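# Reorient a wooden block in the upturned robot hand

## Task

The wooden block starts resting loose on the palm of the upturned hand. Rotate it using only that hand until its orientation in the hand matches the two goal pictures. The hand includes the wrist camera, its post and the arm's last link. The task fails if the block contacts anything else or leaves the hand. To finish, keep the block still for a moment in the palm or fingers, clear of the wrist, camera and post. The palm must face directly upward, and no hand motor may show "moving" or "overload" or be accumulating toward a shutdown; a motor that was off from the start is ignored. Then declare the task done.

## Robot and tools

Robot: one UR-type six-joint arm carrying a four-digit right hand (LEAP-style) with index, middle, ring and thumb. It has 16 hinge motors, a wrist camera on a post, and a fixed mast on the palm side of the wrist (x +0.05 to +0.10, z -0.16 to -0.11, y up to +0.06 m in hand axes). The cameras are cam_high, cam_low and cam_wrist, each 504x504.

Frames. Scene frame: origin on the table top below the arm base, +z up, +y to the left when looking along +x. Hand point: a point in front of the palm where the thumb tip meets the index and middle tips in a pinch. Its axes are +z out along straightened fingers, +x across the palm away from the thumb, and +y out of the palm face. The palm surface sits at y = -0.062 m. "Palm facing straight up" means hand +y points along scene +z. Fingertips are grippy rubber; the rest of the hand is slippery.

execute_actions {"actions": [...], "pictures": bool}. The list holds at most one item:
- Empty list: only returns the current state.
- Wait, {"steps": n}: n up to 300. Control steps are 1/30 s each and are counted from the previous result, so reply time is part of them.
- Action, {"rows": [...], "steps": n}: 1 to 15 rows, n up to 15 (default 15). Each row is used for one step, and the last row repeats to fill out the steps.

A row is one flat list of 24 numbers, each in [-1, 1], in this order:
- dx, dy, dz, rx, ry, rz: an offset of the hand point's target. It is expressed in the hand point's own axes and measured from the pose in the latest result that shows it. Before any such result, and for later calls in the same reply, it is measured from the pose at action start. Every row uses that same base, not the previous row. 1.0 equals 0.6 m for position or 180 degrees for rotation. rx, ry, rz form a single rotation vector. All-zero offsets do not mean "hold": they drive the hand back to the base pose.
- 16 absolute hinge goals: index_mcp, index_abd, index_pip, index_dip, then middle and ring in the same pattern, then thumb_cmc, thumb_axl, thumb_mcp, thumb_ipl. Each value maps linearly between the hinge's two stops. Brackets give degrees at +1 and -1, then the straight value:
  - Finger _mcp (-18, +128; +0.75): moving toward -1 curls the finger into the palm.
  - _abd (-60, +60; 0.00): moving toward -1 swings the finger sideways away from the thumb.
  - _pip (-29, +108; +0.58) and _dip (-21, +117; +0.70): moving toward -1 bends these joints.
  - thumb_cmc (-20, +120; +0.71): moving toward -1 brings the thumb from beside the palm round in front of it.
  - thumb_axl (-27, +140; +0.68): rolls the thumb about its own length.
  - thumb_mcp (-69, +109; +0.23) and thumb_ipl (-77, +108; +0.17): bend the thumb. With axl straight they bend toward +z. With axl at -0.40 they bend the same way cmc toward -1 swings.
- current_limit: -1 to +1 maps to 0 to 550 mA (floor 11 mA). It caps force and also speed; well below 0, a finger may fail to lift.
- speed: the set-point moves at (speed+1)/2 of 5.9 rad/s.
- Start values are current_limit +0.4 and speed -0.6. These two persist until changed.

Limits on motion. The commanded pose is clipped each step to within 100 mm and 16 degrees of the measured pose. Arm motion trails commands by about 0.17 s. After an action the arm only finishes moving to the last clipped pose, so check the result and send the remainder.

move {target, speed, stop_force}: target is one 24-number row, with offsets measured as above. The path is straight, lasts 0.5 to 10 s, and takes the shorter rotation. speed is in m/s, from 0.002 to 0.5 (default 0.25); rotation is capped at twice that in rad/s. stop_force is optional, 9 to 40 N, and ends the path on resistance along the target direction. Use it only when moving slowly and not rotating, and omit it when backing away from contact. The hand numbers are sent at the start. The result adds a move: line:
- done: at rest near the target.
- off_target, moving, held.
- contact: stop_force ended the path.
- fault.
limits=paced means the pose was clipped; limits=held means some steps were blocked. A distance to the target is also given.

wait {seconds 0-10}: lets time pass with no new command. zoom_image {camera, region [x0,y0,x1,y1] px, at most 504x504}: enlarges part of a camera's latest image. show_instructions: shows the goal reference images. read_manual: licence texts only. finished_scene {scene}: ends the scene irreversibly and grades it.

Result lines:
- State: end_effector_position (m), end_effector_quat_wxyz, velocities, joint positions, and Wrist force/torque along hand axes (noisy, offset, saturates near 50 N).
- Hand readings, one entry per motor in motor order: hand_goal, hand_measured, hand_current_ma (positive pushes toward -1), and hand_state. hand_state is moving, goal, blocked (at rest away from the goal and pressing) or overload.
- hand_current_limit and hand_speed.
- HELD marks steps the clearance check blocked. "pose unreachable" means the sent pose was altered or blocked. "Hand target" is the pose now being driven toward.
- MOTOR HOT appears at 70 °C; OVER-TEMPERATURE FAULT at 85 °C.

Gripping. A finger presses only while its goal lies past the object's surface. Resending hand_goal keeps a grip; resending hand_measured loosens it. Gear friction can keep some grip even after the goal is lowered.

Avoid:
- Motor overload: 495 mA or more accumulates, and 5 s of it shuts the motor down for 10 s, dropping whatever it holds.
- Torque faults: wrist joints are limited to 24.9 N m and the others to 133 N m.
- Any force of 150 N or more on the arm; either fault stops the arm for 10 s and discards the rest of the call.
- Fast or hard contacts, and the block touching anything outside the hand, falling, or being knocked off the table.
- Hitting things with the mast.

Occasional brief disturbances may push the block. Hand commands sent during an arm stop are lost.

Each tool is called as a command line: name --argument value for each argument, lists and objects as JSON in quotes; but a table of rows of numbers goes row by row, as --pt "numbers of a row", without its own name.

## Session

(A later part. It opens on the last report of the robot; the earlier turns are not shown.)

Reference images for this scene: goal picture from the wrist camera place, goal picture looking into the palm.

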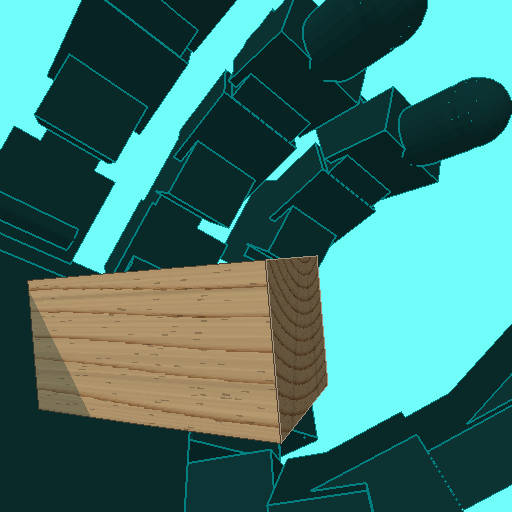

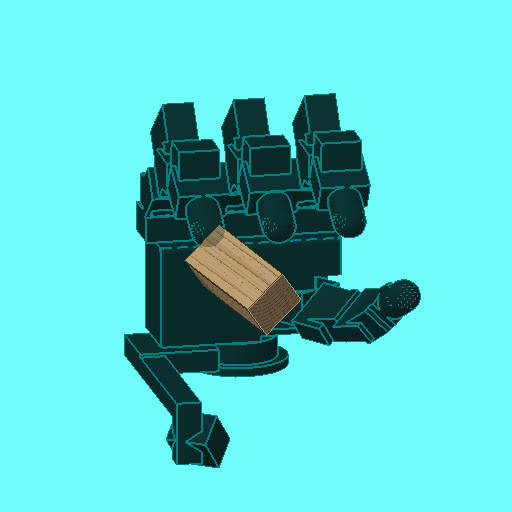

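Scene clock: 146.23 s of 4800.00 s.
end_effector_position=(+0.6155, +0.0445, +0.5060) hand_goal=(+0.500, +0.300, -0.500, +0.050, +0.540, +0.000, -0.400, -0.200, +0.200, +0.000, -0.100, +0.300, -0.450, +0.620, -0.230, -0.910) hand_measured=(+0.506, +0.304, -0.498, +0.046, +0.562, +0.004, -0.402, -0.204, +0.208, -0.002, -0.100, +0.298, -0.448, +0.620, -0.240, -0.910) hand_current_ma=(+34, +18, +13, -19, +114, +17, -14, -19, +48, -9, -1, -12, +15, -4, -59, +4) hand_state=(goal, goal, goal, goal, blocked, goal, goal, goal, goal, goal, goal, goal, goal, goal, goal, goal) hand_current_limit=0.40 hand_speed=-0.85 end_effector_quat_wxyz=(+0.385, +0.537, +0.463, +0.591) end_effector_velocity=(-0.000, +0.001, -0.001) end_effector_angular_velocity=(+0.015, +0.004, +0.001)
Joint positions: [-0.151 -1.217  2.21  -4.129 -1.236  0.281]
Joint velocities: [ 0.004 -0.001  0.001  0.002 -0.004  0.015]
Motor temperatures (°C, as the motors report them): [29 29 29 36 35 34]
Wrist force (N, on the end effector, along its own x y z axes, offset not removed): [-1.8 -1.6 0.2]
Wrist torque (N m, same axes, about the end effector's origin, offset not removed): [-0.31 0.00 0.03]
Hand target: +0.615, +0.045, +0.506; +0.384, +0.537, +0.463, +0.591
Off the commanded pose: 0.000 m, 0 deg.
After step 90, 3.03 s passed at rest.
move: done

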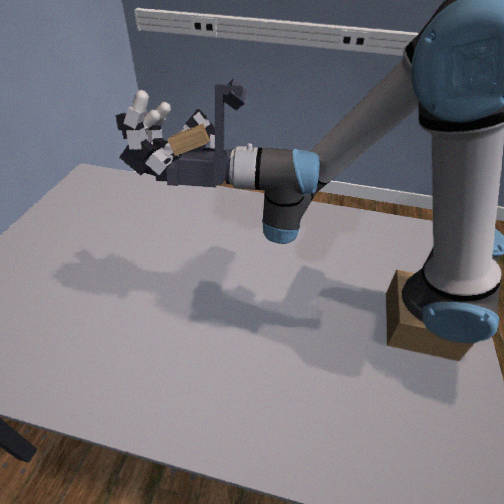

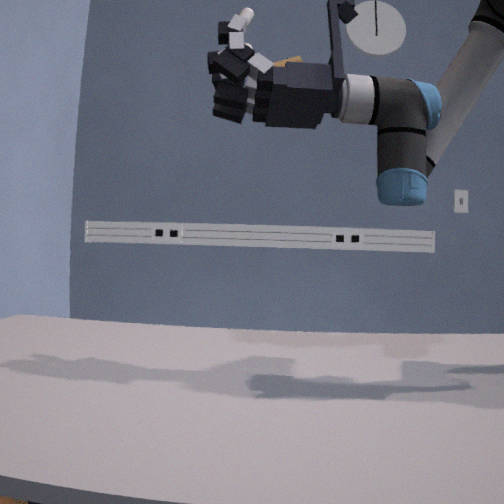

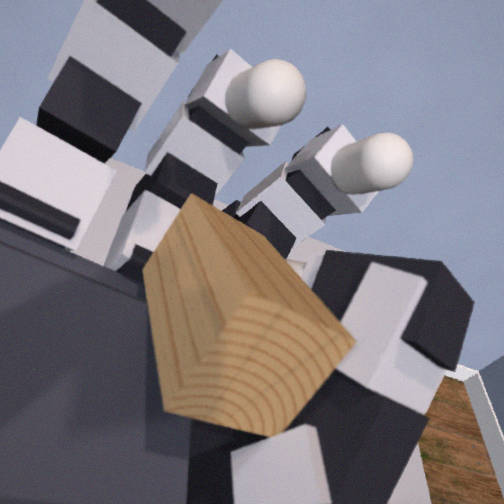

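move --target '[0,0,0,0,0,-0.09,0.5,0,-0.2,0.3,0.5,0,-0.1,-0.3,0,0,-0.1,0.3,-0.6,0.5,-0.23,-0.91,0.4,-0.7]' --speed 0.15

move --target '[0,0,0,0.25,0,0,-0.2,-0.1,0,0.3,0.3,0,-0.1,-0.3,-0.2,0,-0.1,0.3,-0.5,0.68,0.3,-0.5,0.4,-0.7]' --speed 0.2

Scene clock: 152.30 s of 4800.00 s.
end_effector_position=(+0.6155, +0.0445, +0.5060) hand_goal=(+0.500, +0.000, -0.200, +0.300, +0.500, +0.000, -0.100, -0.300, +0.000, +0.000, -0.100, +0.300, -0.600, +0.500, -0.230, -0.910) hand_measured=(+0.508, +0.004, -0.202, +0.296, +0.524, +0.004, -0.102, -0.298, +0.014, -0.002, -0.100, +0.298, -0.598, +0.504, -0.236, -0.910) hand_current_ma=(+39, +14, -9, -16, +124, +14, -10, +12, +75, -9, -1, -12, +15, +21, -38, +4) hand_state=(goal, goal, goal, goal, blocked, goal, goal, goal, goal, goal, goal, goal, goal, goal, goal, goal) hand_current_limit=0.40 hand_speed=-0.70 end_effector_quat_wxyz=(+0.463, +0.467, +0.534, +0.531) end_effector_velocity=(-0.000, -0.000, +0.000) end_effector_angular_velocity=(-0.016, -0.002, +0.001)
Joint positions: [-0.209 -1.192  2.214 -4.157 -1.177 -0.   ]
Joint velocities: [-0.004 -0.     0.001  0.     0.005 -0.016]
Motor temperatures (°C, as the motors report them): [29 29 29 36 35 34]
Wrist force (N, on the end effector, along its own x y z axes, offset not removed): [-2.3 -1.4 0.3]
Wrist torque (N m, same axes, about the end effector's origin, offset not removed): [-0.29 0.10 -0.18]
Hand target: +0.615, +0.045, +0.506; +0.464, +0.466, +0.534, +0.531
Off the commanded pose: 0.000 m, 0 deg.
After step 90, 1.63 s passed at rest.
move: done

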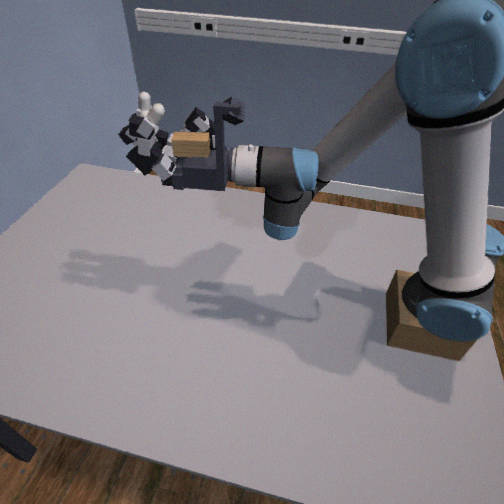

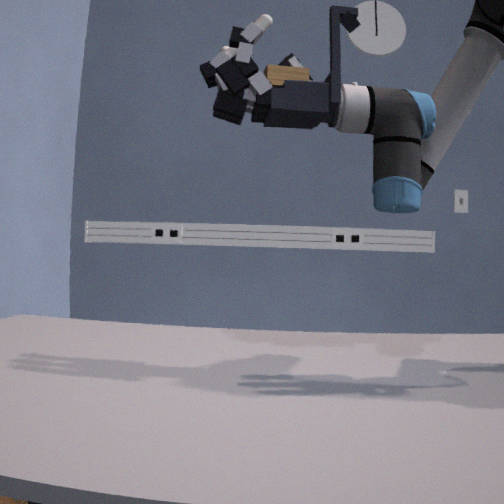

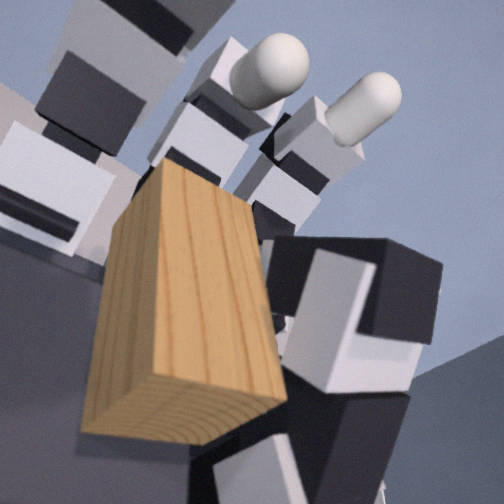

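Scene clock: 154.87 s of 4800.00 s.
end_effector_position=(+0.6150, +0.0447, +0.5057) hand_goal=(-0.200, -0.100, +0.000, +0.300, +0.300, +0.000, -0.100, -0.300, -0.200, +0.000, -0.100, +0.300, -0.500, +0.680, +0.300, -0.500) hand_measured=(-0.166, -0.098, +0.006, +0.302, +0.324, +0.004, -0.100, -0.298, -0.190, -0.002, -0.100, +0.298, -0.502, +0.678, +0.296, -0.504) hand_current_ma=(+195, +12, +26, +7, +125, +14, -3, +11, +54, -9, -1, -12, -7, -12, -22, -34) hand_state=(blocked, goal, goal, goal, blocked, goal, goal, goal, goal, goal, goal, goal, goal, goal, goal, goal) hand_current_limit=0.40 hand_speed=-0.70 end_effector_quat_wxyz=(+0.250, +0.609, +0.696, +0.287) end_effector_velocity=(+0.001, -0.000, +0.001) end_effector_angular_velocity=(-0.001, +0.014, +0.001)
Joint positions: [-0.201 -1.734  2.1   -2.68  -1.302 -0.279]
Joint velocities: [ 0.001 -0.001 -0.012  0.027 -0.004 -0.003]
Motor temperatures (°C, as the motors report them): [29 29 29 36 35 34]
Wrist force (N, on the end effector, along its own x y z axes, offset not removed): [-1.4 0.3 0.3]
Wrist torque (N m, same axes, about the end effector's origin, offset not removed): [0.07 -0.07 -0.01]
Hand target: +0.615, +0.045, +0.506; +0.250, +0.609, +0.696, +0.286
Off the commanded pose: 0.001 m, 0 deg.
move: done

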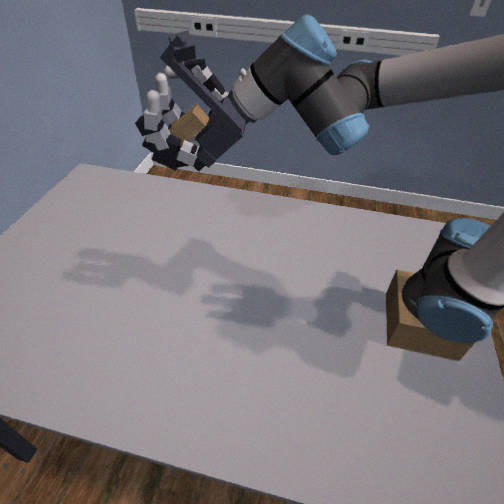

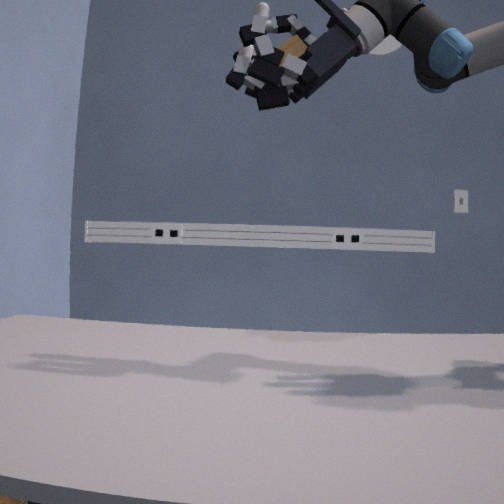

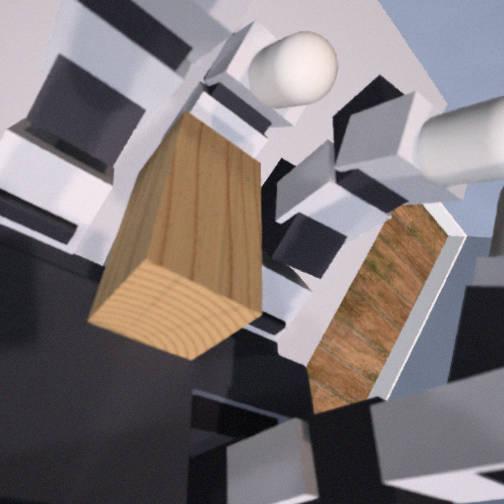

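move --target '[0,0,0,0.18,0.02,0,-0.35,-0.15,0,0.3,0.22,0,-0.1,-0.3,-0.35,0.1,-0.1,0.3,-0.5,0.68,0.3,0.17,0.4,-0.7]' --speed 0.12

Scene clock: 162.43 s of 4800.00 s.
end_effector_position=(+0.6147, +0.0447, +0.5059) hand_goal=(-0.350, -0.150, +0.000, +0.300, +0.220, +0.000, -0.100, -0.300, -0.350, +0.100, -0.100, +0.300, -0.500, +0.680, +0.300, +0.170) hand_measured=(-0.328, -0.148, +0.006, +0.302, +0.246, +0.004, -0.096, -0.296, -0.330, +0.096, -0.100, +0.298, -0.498, +0.678, +0.296, +0.166) hand_current_ma=(+119, +7, +27, +15, +138, +14, +16, +16, +112, -14, -1, -12, +8, -9, -23, -33) hand_state=(blocked, goal, goal, goal, blocked, goal, goal, goal, blocked, goal, goal, goal, goal, goal, goal, goal) hand_current_limit=0.40 hand_speed=-0.70 end_effector_quat_wxyz=(+0.050, +0.645, +0.756, +0.101) end_effector_velocity=(+0.000, +0.001, -0.001) end_effector_angular_velocity=(-0.000, +0.017, +0.003)
Joint positions: [-0.159 -1.632  1.612 -1.737 -1.442 -0.354]
Joint velocities: [ 0.003  0.008 -0.016  0.025 -0.004 -0.001]
Motor temperatures (°C, as the motors report them): [29 29 29 36 35 34]
Wrist force (N, on the end effector, along its own x y z axes, offset not removed): [-2.3 -1.4 -1.4]
Wrist torque (N m, same axes, about the end effector's origin, offset not removed): [0.21 0.09 0.02]
Hand target: +0.615, +0.045, +0.506; +0.049, +0.645, +0.756, +0.100
Off the commanded pose: 0.000 m, 0 deg.
After step 90, 1.73 s passed at rest.
move: done

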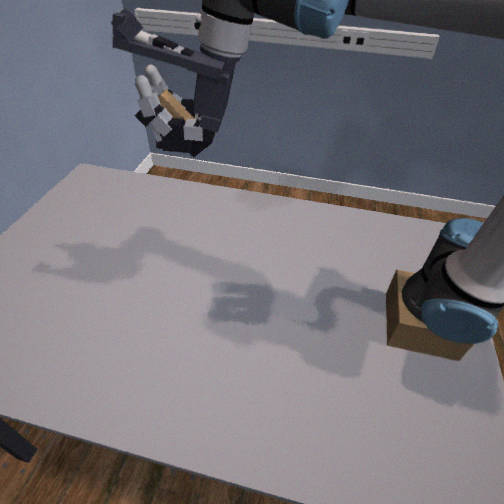

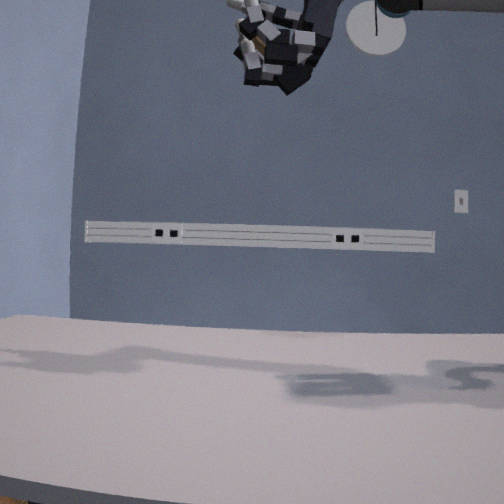

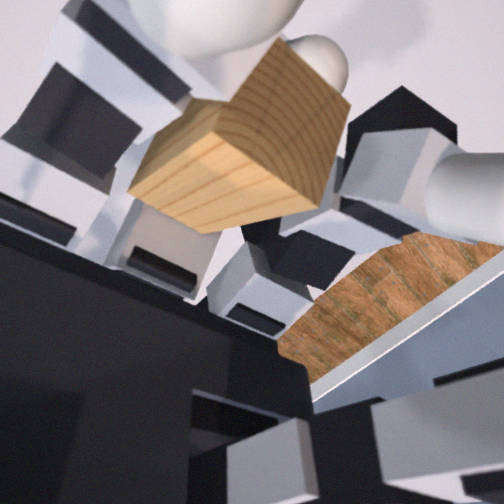

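move --target '[0,0,0,-0.16,0,0,-0.03,-0.05,0,0.3,0.52,0,-0.1,-0.3,-0.03,0.1,-0.1,0.3,-0.5,0.68,0.3,0.17,0.4,-0.95]' --speed 0.1

move --target '[0,0,0,0,0.05,0.05,0.1,0.15,0,0.2,0.52,-0.1,-0.1,-0.3,-0.03,0.25,-0.1,0.3,-0.57,0.62,0.3,-0.9,0.4,-0.7]' --speed 0.08

Scene clock: 170.13 s of 4800.00 s.
end_effector_position=(+0.6149, +0.0447, +0.5057) hand_goal=(-0.030, -0.050, +0.000, +0.300, +0.520, +0.000, -0.100, -0.300, -0.030, +0.100, -0.100, +0.300, -0.500, +0.680, +0.300, +0.170) hand_measured=(-0.022, -0.052, +0.006, +0.302, +0.532, +0.004, -0.096, -0.296, -0.022, +0.096, -0.100, +0.298, -0.498, +0.678, +0.296, +0.166) hand_current_ma=(+46, -13, +27, +15, +63, +14, +16, +16, +46, -14, -1, -12, +8, -9, -23, -29) hand_state=(goal, goal, goal, goal, goal, goal, goal, goal, goal, goal, goal, goal, goal, goal, goal, goal) hand_current_limit=0.40 hand_speed=-0.95 end_effector_quat_wxyz=(+0.208, +0.613, +0.707, +0.285) end_effector_velocity=(+0.000, -0.001, +0.000) end_effector_angular_velocity=(+0.002, -0.010, -0.003)
Joint positions: [-0.226 -1.748  2.055 -2.534 -1.247 -0.307]
Joint velocities: [-0.002  0.002  0.007 -0.019  0.003  0.004]
Motor temperatures (°C, as the motors report them): [29 29 29 36 35 34]
Wrist force (N, on the end effector, along its own x y z axes, offset not removed): [-0.9 -1.5 0.0]
Wrist torque (N m, same axes, about the end effector's origin, offset not removed): [-0.09 -0.18 -0.05]
Hand target: +0.615, +0.045, +0.506; +0.209, +0.613, +0.707, +0.286
Off the commanded pose: 0.000 m, 0 deg.
After step 90, 1.70 s passed at rest.
move: done

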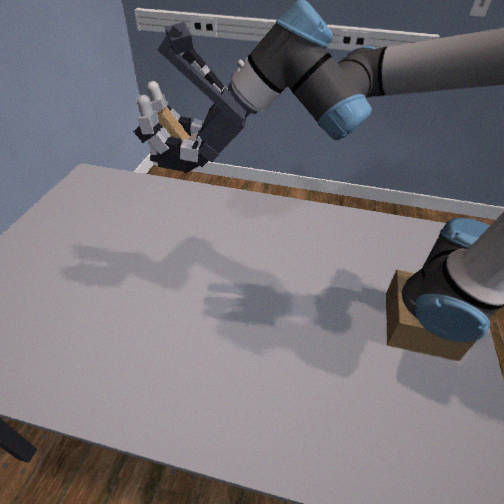

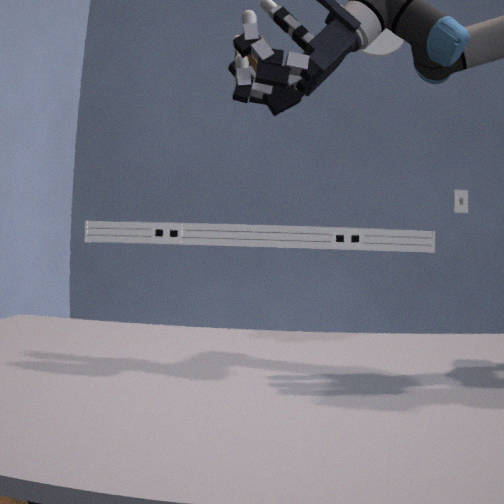

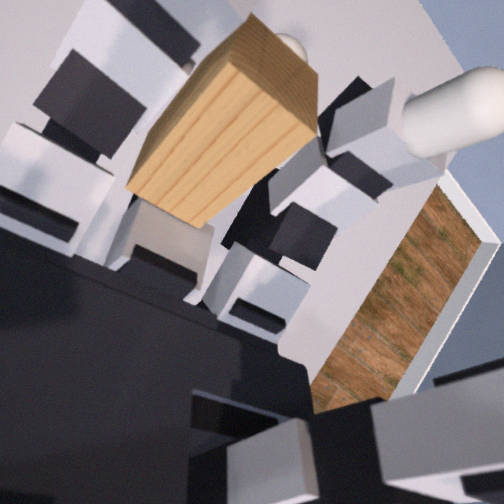

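Scene clock: 172.37 s of 4800.00 s.
end_effector_position=(+0.6149, +0.0447, +0.5057) hand_goal=(+0.100, +0.150, +0.000, +0.200, +0.520, -0.100, -0.100, -0.300, -0.030, +0.250, -0.100, +0.300, -0.570, +0.620, +0.300, -0.900) hand_measured=(+0.108, +0.148, +0.006, +0.204, +0.532, -0.096, -0.096, -0.298, -0.022, +0.248, -0.100, +0.298, -0.566, +0.622, +0.296, -0.898) hand_current_ma=(+47, -7, +27, +17, +64, +21, +16, +15, +46, -9, -1, -12, +24, +14, -23, +8) hand_state=(goal, goal, goal, goal, goal, goal, goal, goal, goal, goal, goal, goal, goal, goal, goal, goal) hand_current_limit=0.40 hand_speed=-0.70 end_effector_quat_wxyz=(+0.129, +0.642, +0.671, +0.348) end_effector_velocity=(+0.000, -0.000, +0.002) end_effector_angular_velocity=(-0.000, -0.002, -0.001)
Joint positions: [-0.28  -1.754  2.042 -2.452 -1.064 -0.216]
Joint velocities: [-0.    -0.    -0.002  0.     0.     0.   ]
Motor temperatures (°C, as the motors report them): [29 29 29 36 35 34]
Wrist force (N, on the end effector, along its own x y z axes, offset not removed): [-0.7 -1.2 0.2]
Wrist torque (N m, same axes, about the end effector's origin, offset not removed): [-0.06 -0.11 0.09]
Hand target: +0.615, +0.045, +0.506; +0.129, +0.642, +0.671, +0.348
Off the commanded pose: 0.000 m, 0 deg.
move: done

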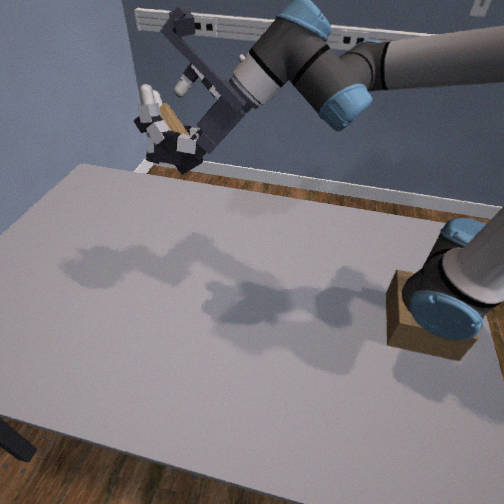

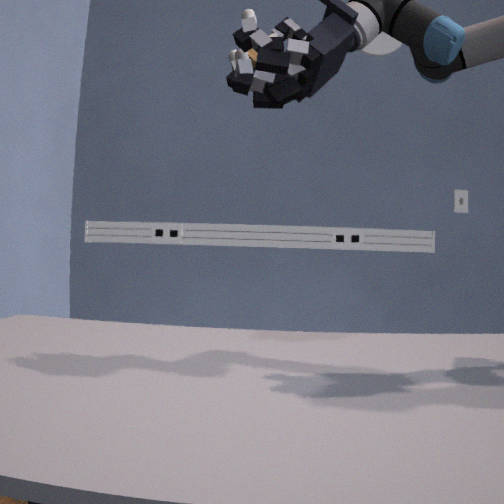

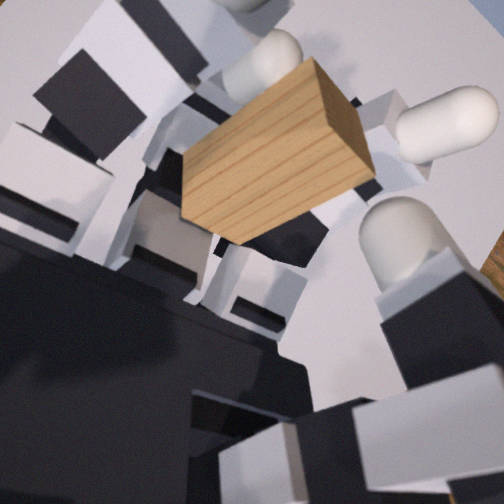

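move --target '[0,0,0,0,0,0,0.36,0.2,-0.2,0.0,0.52,-0.05,-0.1,-0.3,0.1,0,-0.1,0.3,-0.57,0.66,-0.2,-0.85,0.4,-0.8]'

move --target '[0,0,0,0,0,0,0.4,0.2,-0.25,0.0,0.5,0.05,-0.25,-0.33,0.1,0,-0.1,0.3,-0.57,0.68,-0.33,-0.62,0.4,-0.9]'

Scene clock: 185.73 s of 4800.00 s.
end_effector_position=(+0.6149, +0.0447, +0.5057) hand_goal=(+0.360, +0.200, -0.200, +0.000, +0.520, -0.050, -0.100, -0.300, +0.100, +0.000, -0.100, +0.300, -0.570, +0.660, -0.200, -0.850) hand_measured=(+0.368, +0.198, -0.192, +0.004, +0.532, -0.052, -0.096, -0.298, +0.108, +0.006, -0.100, +0.298, -0.566, +0.660, -0.202, -0.852) hand_current_ma=(+41, -6, +41, +16, +64, -11, +16, +15, +46, +29, -1, -12, +24, -7, -12, -14) hand_state=(goal, goal, goal, goal, goal, goal, goal, goal, goal, goal, goal, goal, goal, goal, goal, goal) hand_current_limit=0.40 hand_speed=-0.80 end_effector_quat_wxyz=(+0.129, +0.642, +0.671, +0.348) end_effector_velocity=(-0.000, +0.001, +0.001) end_effector_angular_velocity=(-0.000, -0.001, +0.002)
Joint positions: [-0.28  -1.754  2.042 -2.452 -1.064 -0.216]
Joint velocities: [ 0.002 -0.    -0.001  0.    -0.     0.   ]
Motor temperatures (°C, as the motors report them): [29 29 29 36 35 34]
Wrist force (N, on the end effector, along its own x y z axes, offset not removed): [-2.8 -0.9 0.3]
Wrist torque (N m, same axes, about the end effector's origin, offset not removed): [-0.03 0.12 -0.05]
Hand target: +0.615, +0.045, +0.506; +0.129, +0.642, +0.671, +0.348
Off the commanded pose: 0.000 m, 0 deg.
After step 90, 8.80 s passed at rest.
move: done

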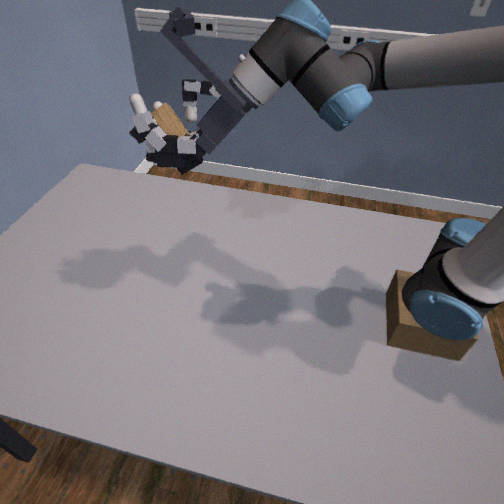

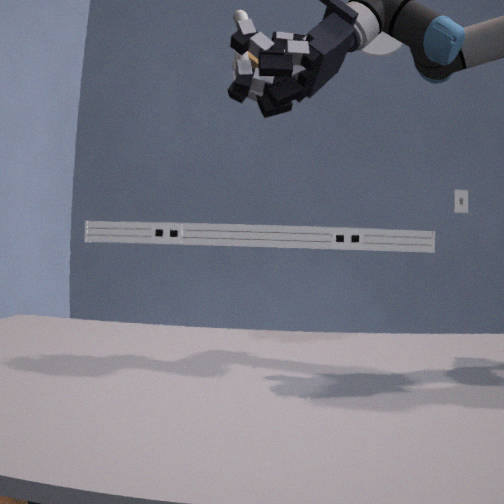

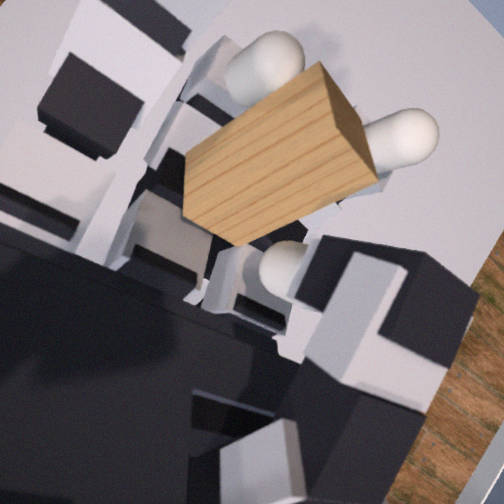

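Scene clock: 187.13 s of 4800.00 s.
end_effector_position=(+0.6149, +0.0447, +0.5057) hand_goal=(+0.400, +0.200, -0.250, +0.000, +0.500, +0.050, -0.250, -0.330, +0.100, +0.000, -0.100, +0.300, -0.570, +0.680, -0.330, -0.620) hand_measured=(+0.418, +0.200, -0.238, +0.004, +0.528, +0.038, -0.236, -0.324, +0.108, +0.006, -0.100, +0.298, -0.566, +0.686, -0.346, -0.686) hand_current_ma=(+97, +3, +62, +22, +154, -51, +69, +32, +46, +28, -1, -12, +24, +34, -100, -383) hand_state=(goal, goal, goal, goal, blocked, goal, goal, goal, goal, goal, goal, goal, goal, goal, goal, blocked) hand_current_limit=0.40 hand_speed=-0.90 end_effector_quat_wxyz=(+0.129, +0.642, +0.671, +0.348) end_effector_velocity=(-0.000, +0.000, -0.001) end_effector_angular_velocity=(+0.000, +0.001, +0.000)
Joint positions: [-0.28  -1.754  2.042 -2.452 -1.064 -0.216]
Joint velocities: [ 0.     0.     0.001 -0.    -0.     0.   ]
Motor temperatures (°C, as the motors report them): [29 29 29 36 35 34]
Wrist force (N, on the end effector, along its own x y z axes, offset not removed): [-1.7 -0.4 -1.1]
Wrist torque (N m, same axes, about the end effector's origin, offset not removed): [0.15 0.04 -0.04]
Hand target: +0.615, +0.045, +0.506; +0.129, +0.642, +0.671, +0.348
Off the commanded pose: 0.000 m, 0 deg.
move: done

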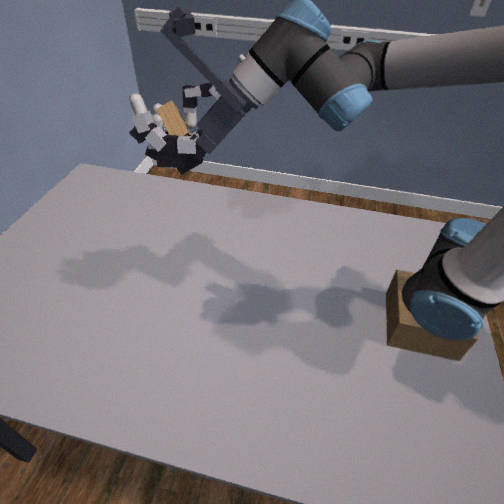

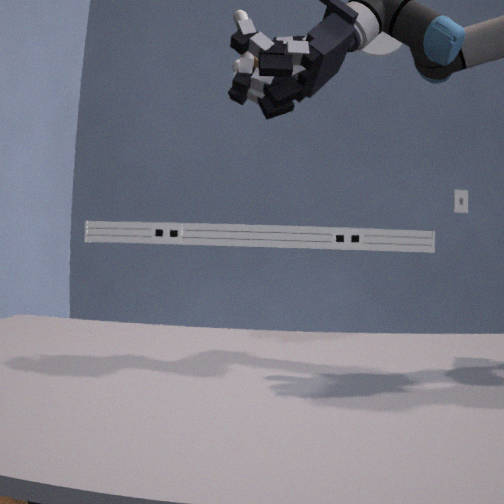

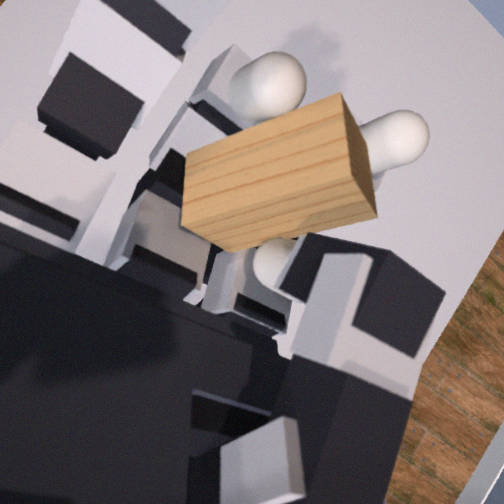

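move --target '[0,0,0,-0.264,0,-0.1,0.42,0.2,-0.29,0.0,0.49,0.05,-0.31,-0.34,0.1,0,-0.1,0.3,-0.57,0.71,-0.33,-0.67,0.4,-0.93]' --speed 0.15

zoom_image --camera "cam_wrist" --region '[150,50,450,300]'

Scene clock: 196.33 s of 4800.00 s.
end_effector_position=(+0.6153, +0.0446, +0.5061) hand_goal=(+0.420, +0.200, -0.290, +0.000, +0.490, +0.050, -0.310, -0.340, +0.100, +0.000, -0.100, +0.300, -0.570, +0.710, -0.330, -0.670) hand_measured=(+0.432, +0.202, -0.268, +0.006, +0.528, +0.038, -0.284, -0.326, +0.108, +0.004, -0.100, +0.298, -0.568, +0.698, -0.346, -0.686) hand_current_ma=(+71, +6, +116, +29, +208, -52, +135, +71, +46, +16, -1, -12, +6, -86, -109, -110) hand_state=(goal, goal, blocked, goal, blocked, goal, blocked, goal, goal, goal, goal, goal, goal, goal, goal, goal) hand_current_limit=0.40 hand_speed=-0.93 end_effector_quat_wxyz=(+0.426, +0.427, +0.565, +0.564) end_effector_velocity=(+0.000, +0.001, +0.001) end_effector_angular_velocity=(+0.000, -0.018, +0.001)
Joint positions: [-0.292 -1.186  2.207 -4.161 -0.953 -0.001]
Joint velocities: [ 0.003  0.015 -0.01  -0.027 -0.003  0.008]
Motor temperatures (°C, as the motors report them): [29 29 29 36 35 34]
Wrist force (N, on the end effector, along its own x y z axes, offset not removed): [-1.8 -1.8 -1.1]
Wrist torque (N m, same axes, about the end effector's origin, offset not removed): [-0.15 0.11 -0.11]
Hand target: +0.615, +0.045, +0.506; +0.427, +0.426, +0.564, +0.564
Off the commanded pose: 0.001 m, 0 deg.
After step 90, 2.73 s passed at rest.
move: done

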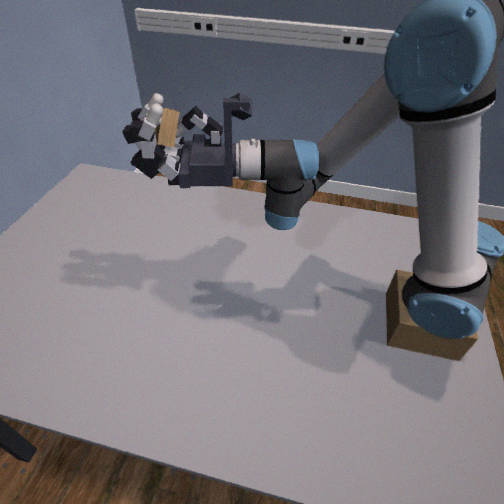

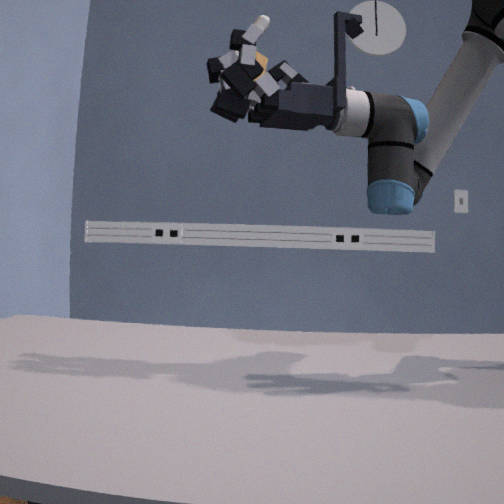

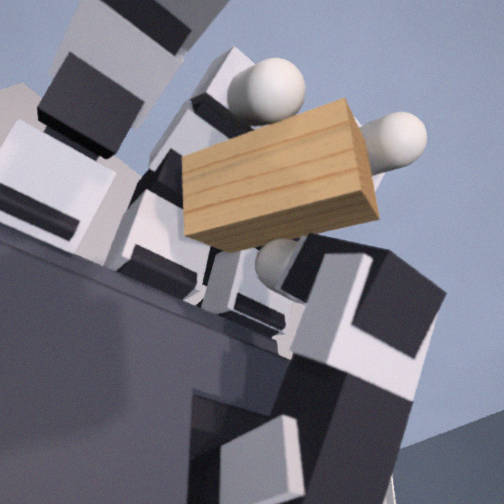

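Region (150, 50, 450, 300) of cam_wrist's 504x504 image, scaled by 1.680, with more detail than that image has.

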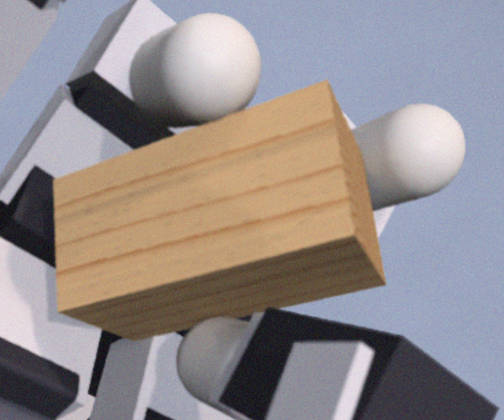

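move --target '[0,0,0,0,0,0,0.46,0.2,-0.36,0.06,0.45,0.05,-0.31,-0.32,0.1,0,-0.1,0.3,-0.55,0.71,-0.33,-0.7,0.4,-0.95]'

zoom_image --camera "cam_wrist" --region '[150,50,450,300]'

Scene clock: 201.60 s of 4800.00 s.
end_effector_position=(+0.6153, +0.0446, +0.5061) hand_goal=(+0.460, +0.200, -0.360, +0.060, +0.450, +0.050, -0.310, -0.320, +0.100, +0.000, -0.100, +0.300, -0.550, +0.710, -0.330, -0.700) hand_measured=(+0.466, +0.202, -0.356, +0.056, +0.474, +0.046, -0.306, -0.322, +0.108, +0.004, -0.100, +0.298, -0.552, +0.708, -0.342, -0.700) hand_current_ma=(+35, +6, +16, -19, +125, -14, +17, -13, +46, +15, -1, -12, -8, -13, -73, +6) hand_state=(goal, goal, goal, goal, blocked, goal, goal, goal, goal, goal, goal, goal, goal, goal, goal, goal) hand_current_limit=0.40 hand_speed=-0.95 end_effector_quat_wxyz=(+0.426, +0.427, +0.565, +0.564) end_effector_velocity=(+0.000, -0.000, -0.000) end_effector_angular_velocity=(+0.001, +0.001, -0.000)
Joint positions: [-0.292 -1.186  2.207 -4.161 -0.953 -0.001]
Joint velocities: [-0.001 -0.     0.     0.001  0.     0.   ]
Motor temperatures (°C, as the motors report them): [29 29 29 36 35 34]
Wrist force (N, on the end effector, along its own x y z axes, offset not removed): [-1.6 -1.1 -1.4]
Wrist torque (N m, same axes, about the end effector's origin, offset not removed): [-0.16 0.11 -0.07]
Hand target: +0.615, +0.045, +0.506; +0.426, +0.427, +0.565, +0.564
Off the commanded pose: 0.000 m, 0 deg.
After step 90, 1.47 s passed at rest.
move: done

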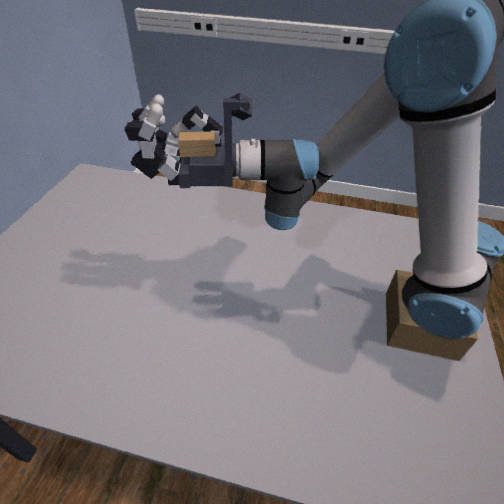

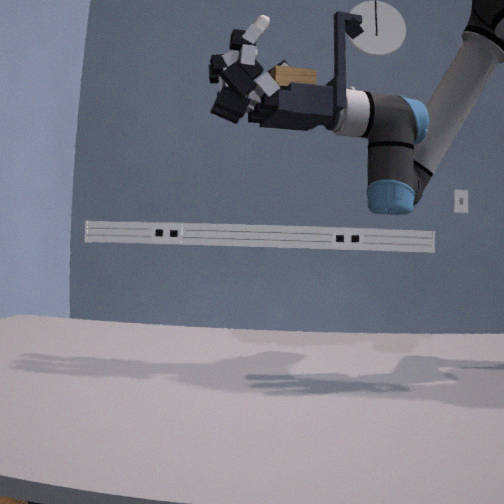

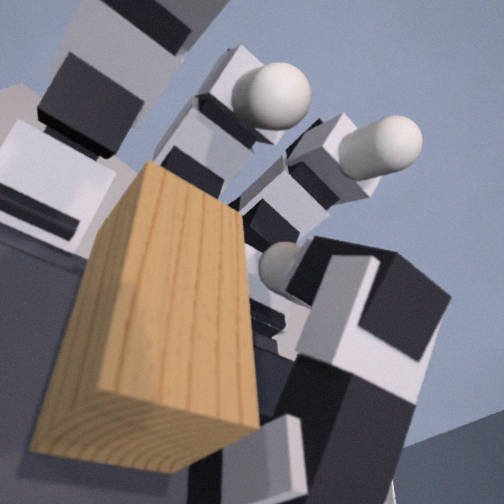

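Region (150, 50, 450, 300) of cam_wrist's 504x504 image, scaled by 1.680, with more detail than that image has.

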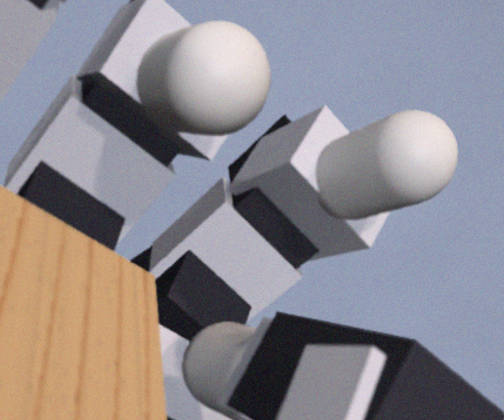

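Fell again. Redo, adjusting while tilted this time.

move --target '[0,0,0,0.25,0,0.02,-0.2,-0.1,0,0.3,0.3,0,-0.1,-0.3,-0.2,0,-0.1,0.3,-0.5,0.68,0.3,-0.2,0.4,-0.7]' --speed 0.2

Scene clock: 207.17 s of 4800.00 s.
end_effector_position=(+0.6148, +0.0447, +0.5057) hand_goal=(-0.200, -0.100, +0.000, +0.300, +0.300, +0.000, -0.100, -0.300, -0.200, +0.000, -0.100, +0.300, -0.500, +0.680, +0.300, -0.200) hand_measured=(-0.186, -0.098, -0.002, +0.298, +0.324, +0.004, -0.100, -0.302, -0.188, +0.004, -0.100, +0.298, -0.500, +0.682, +0.294, -0.204) hand_current_ma=(+83, +13, -7, -15, +123, +14, -3, -16, +59, +15, -1, -12, -5, +14, -46, -30) hand_state=(goal, goal, goal, goal, blocked, goal, goal, goal, goal, goal, goal, goal, goal, goal, goal, goal) hand_current_limit=0.40 hand_speed=-0.70 end_effector_quat_wxyz=(+0.214, +0.574, +0.723, +0.318) end_effector_velocity=(+0.001, -0.001, +0.000) end_effector_angular_velocity=(-0.003, +0.014, +0.001)
Joint positions: [-0.28  -1.746  2.095 -2.598 -1.136 -0.403]
Joint velocities: [ 0.001 -0.001 -0.012  0.028 -0.005 -0.005]
Motor temperatures (°C, as the motors report them): [29 29 29 36 35 34]
Wrist force (N, on the end effector, along its own x y z axes, offset not removed): [-3.0 -1.6 -0.7]
Wrist torque (N m, same axes, about the end effector's origin, offset not removed): [-0.08 0.21 -0.24]
Hand target: +0.615, +0.045, +0.506; +0.213, +0.574, +0.724, +0.317
Off the commanded pose: 0.001 m, 0 deg.
move: done

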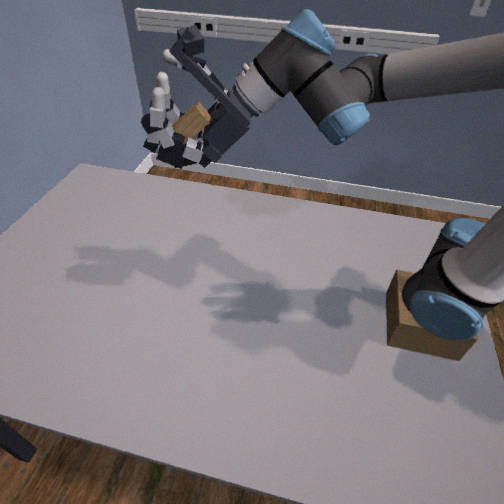

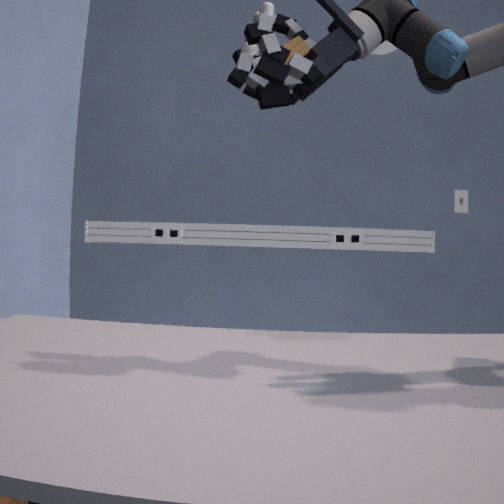

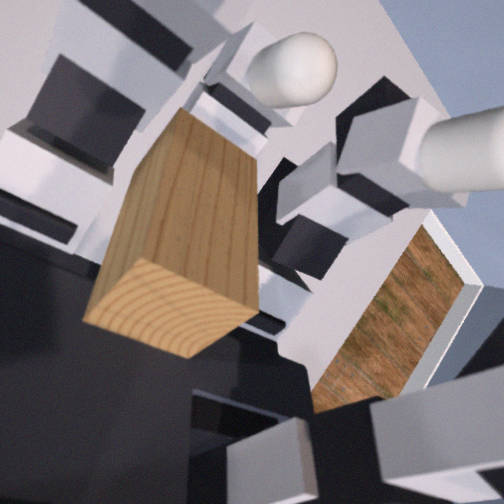

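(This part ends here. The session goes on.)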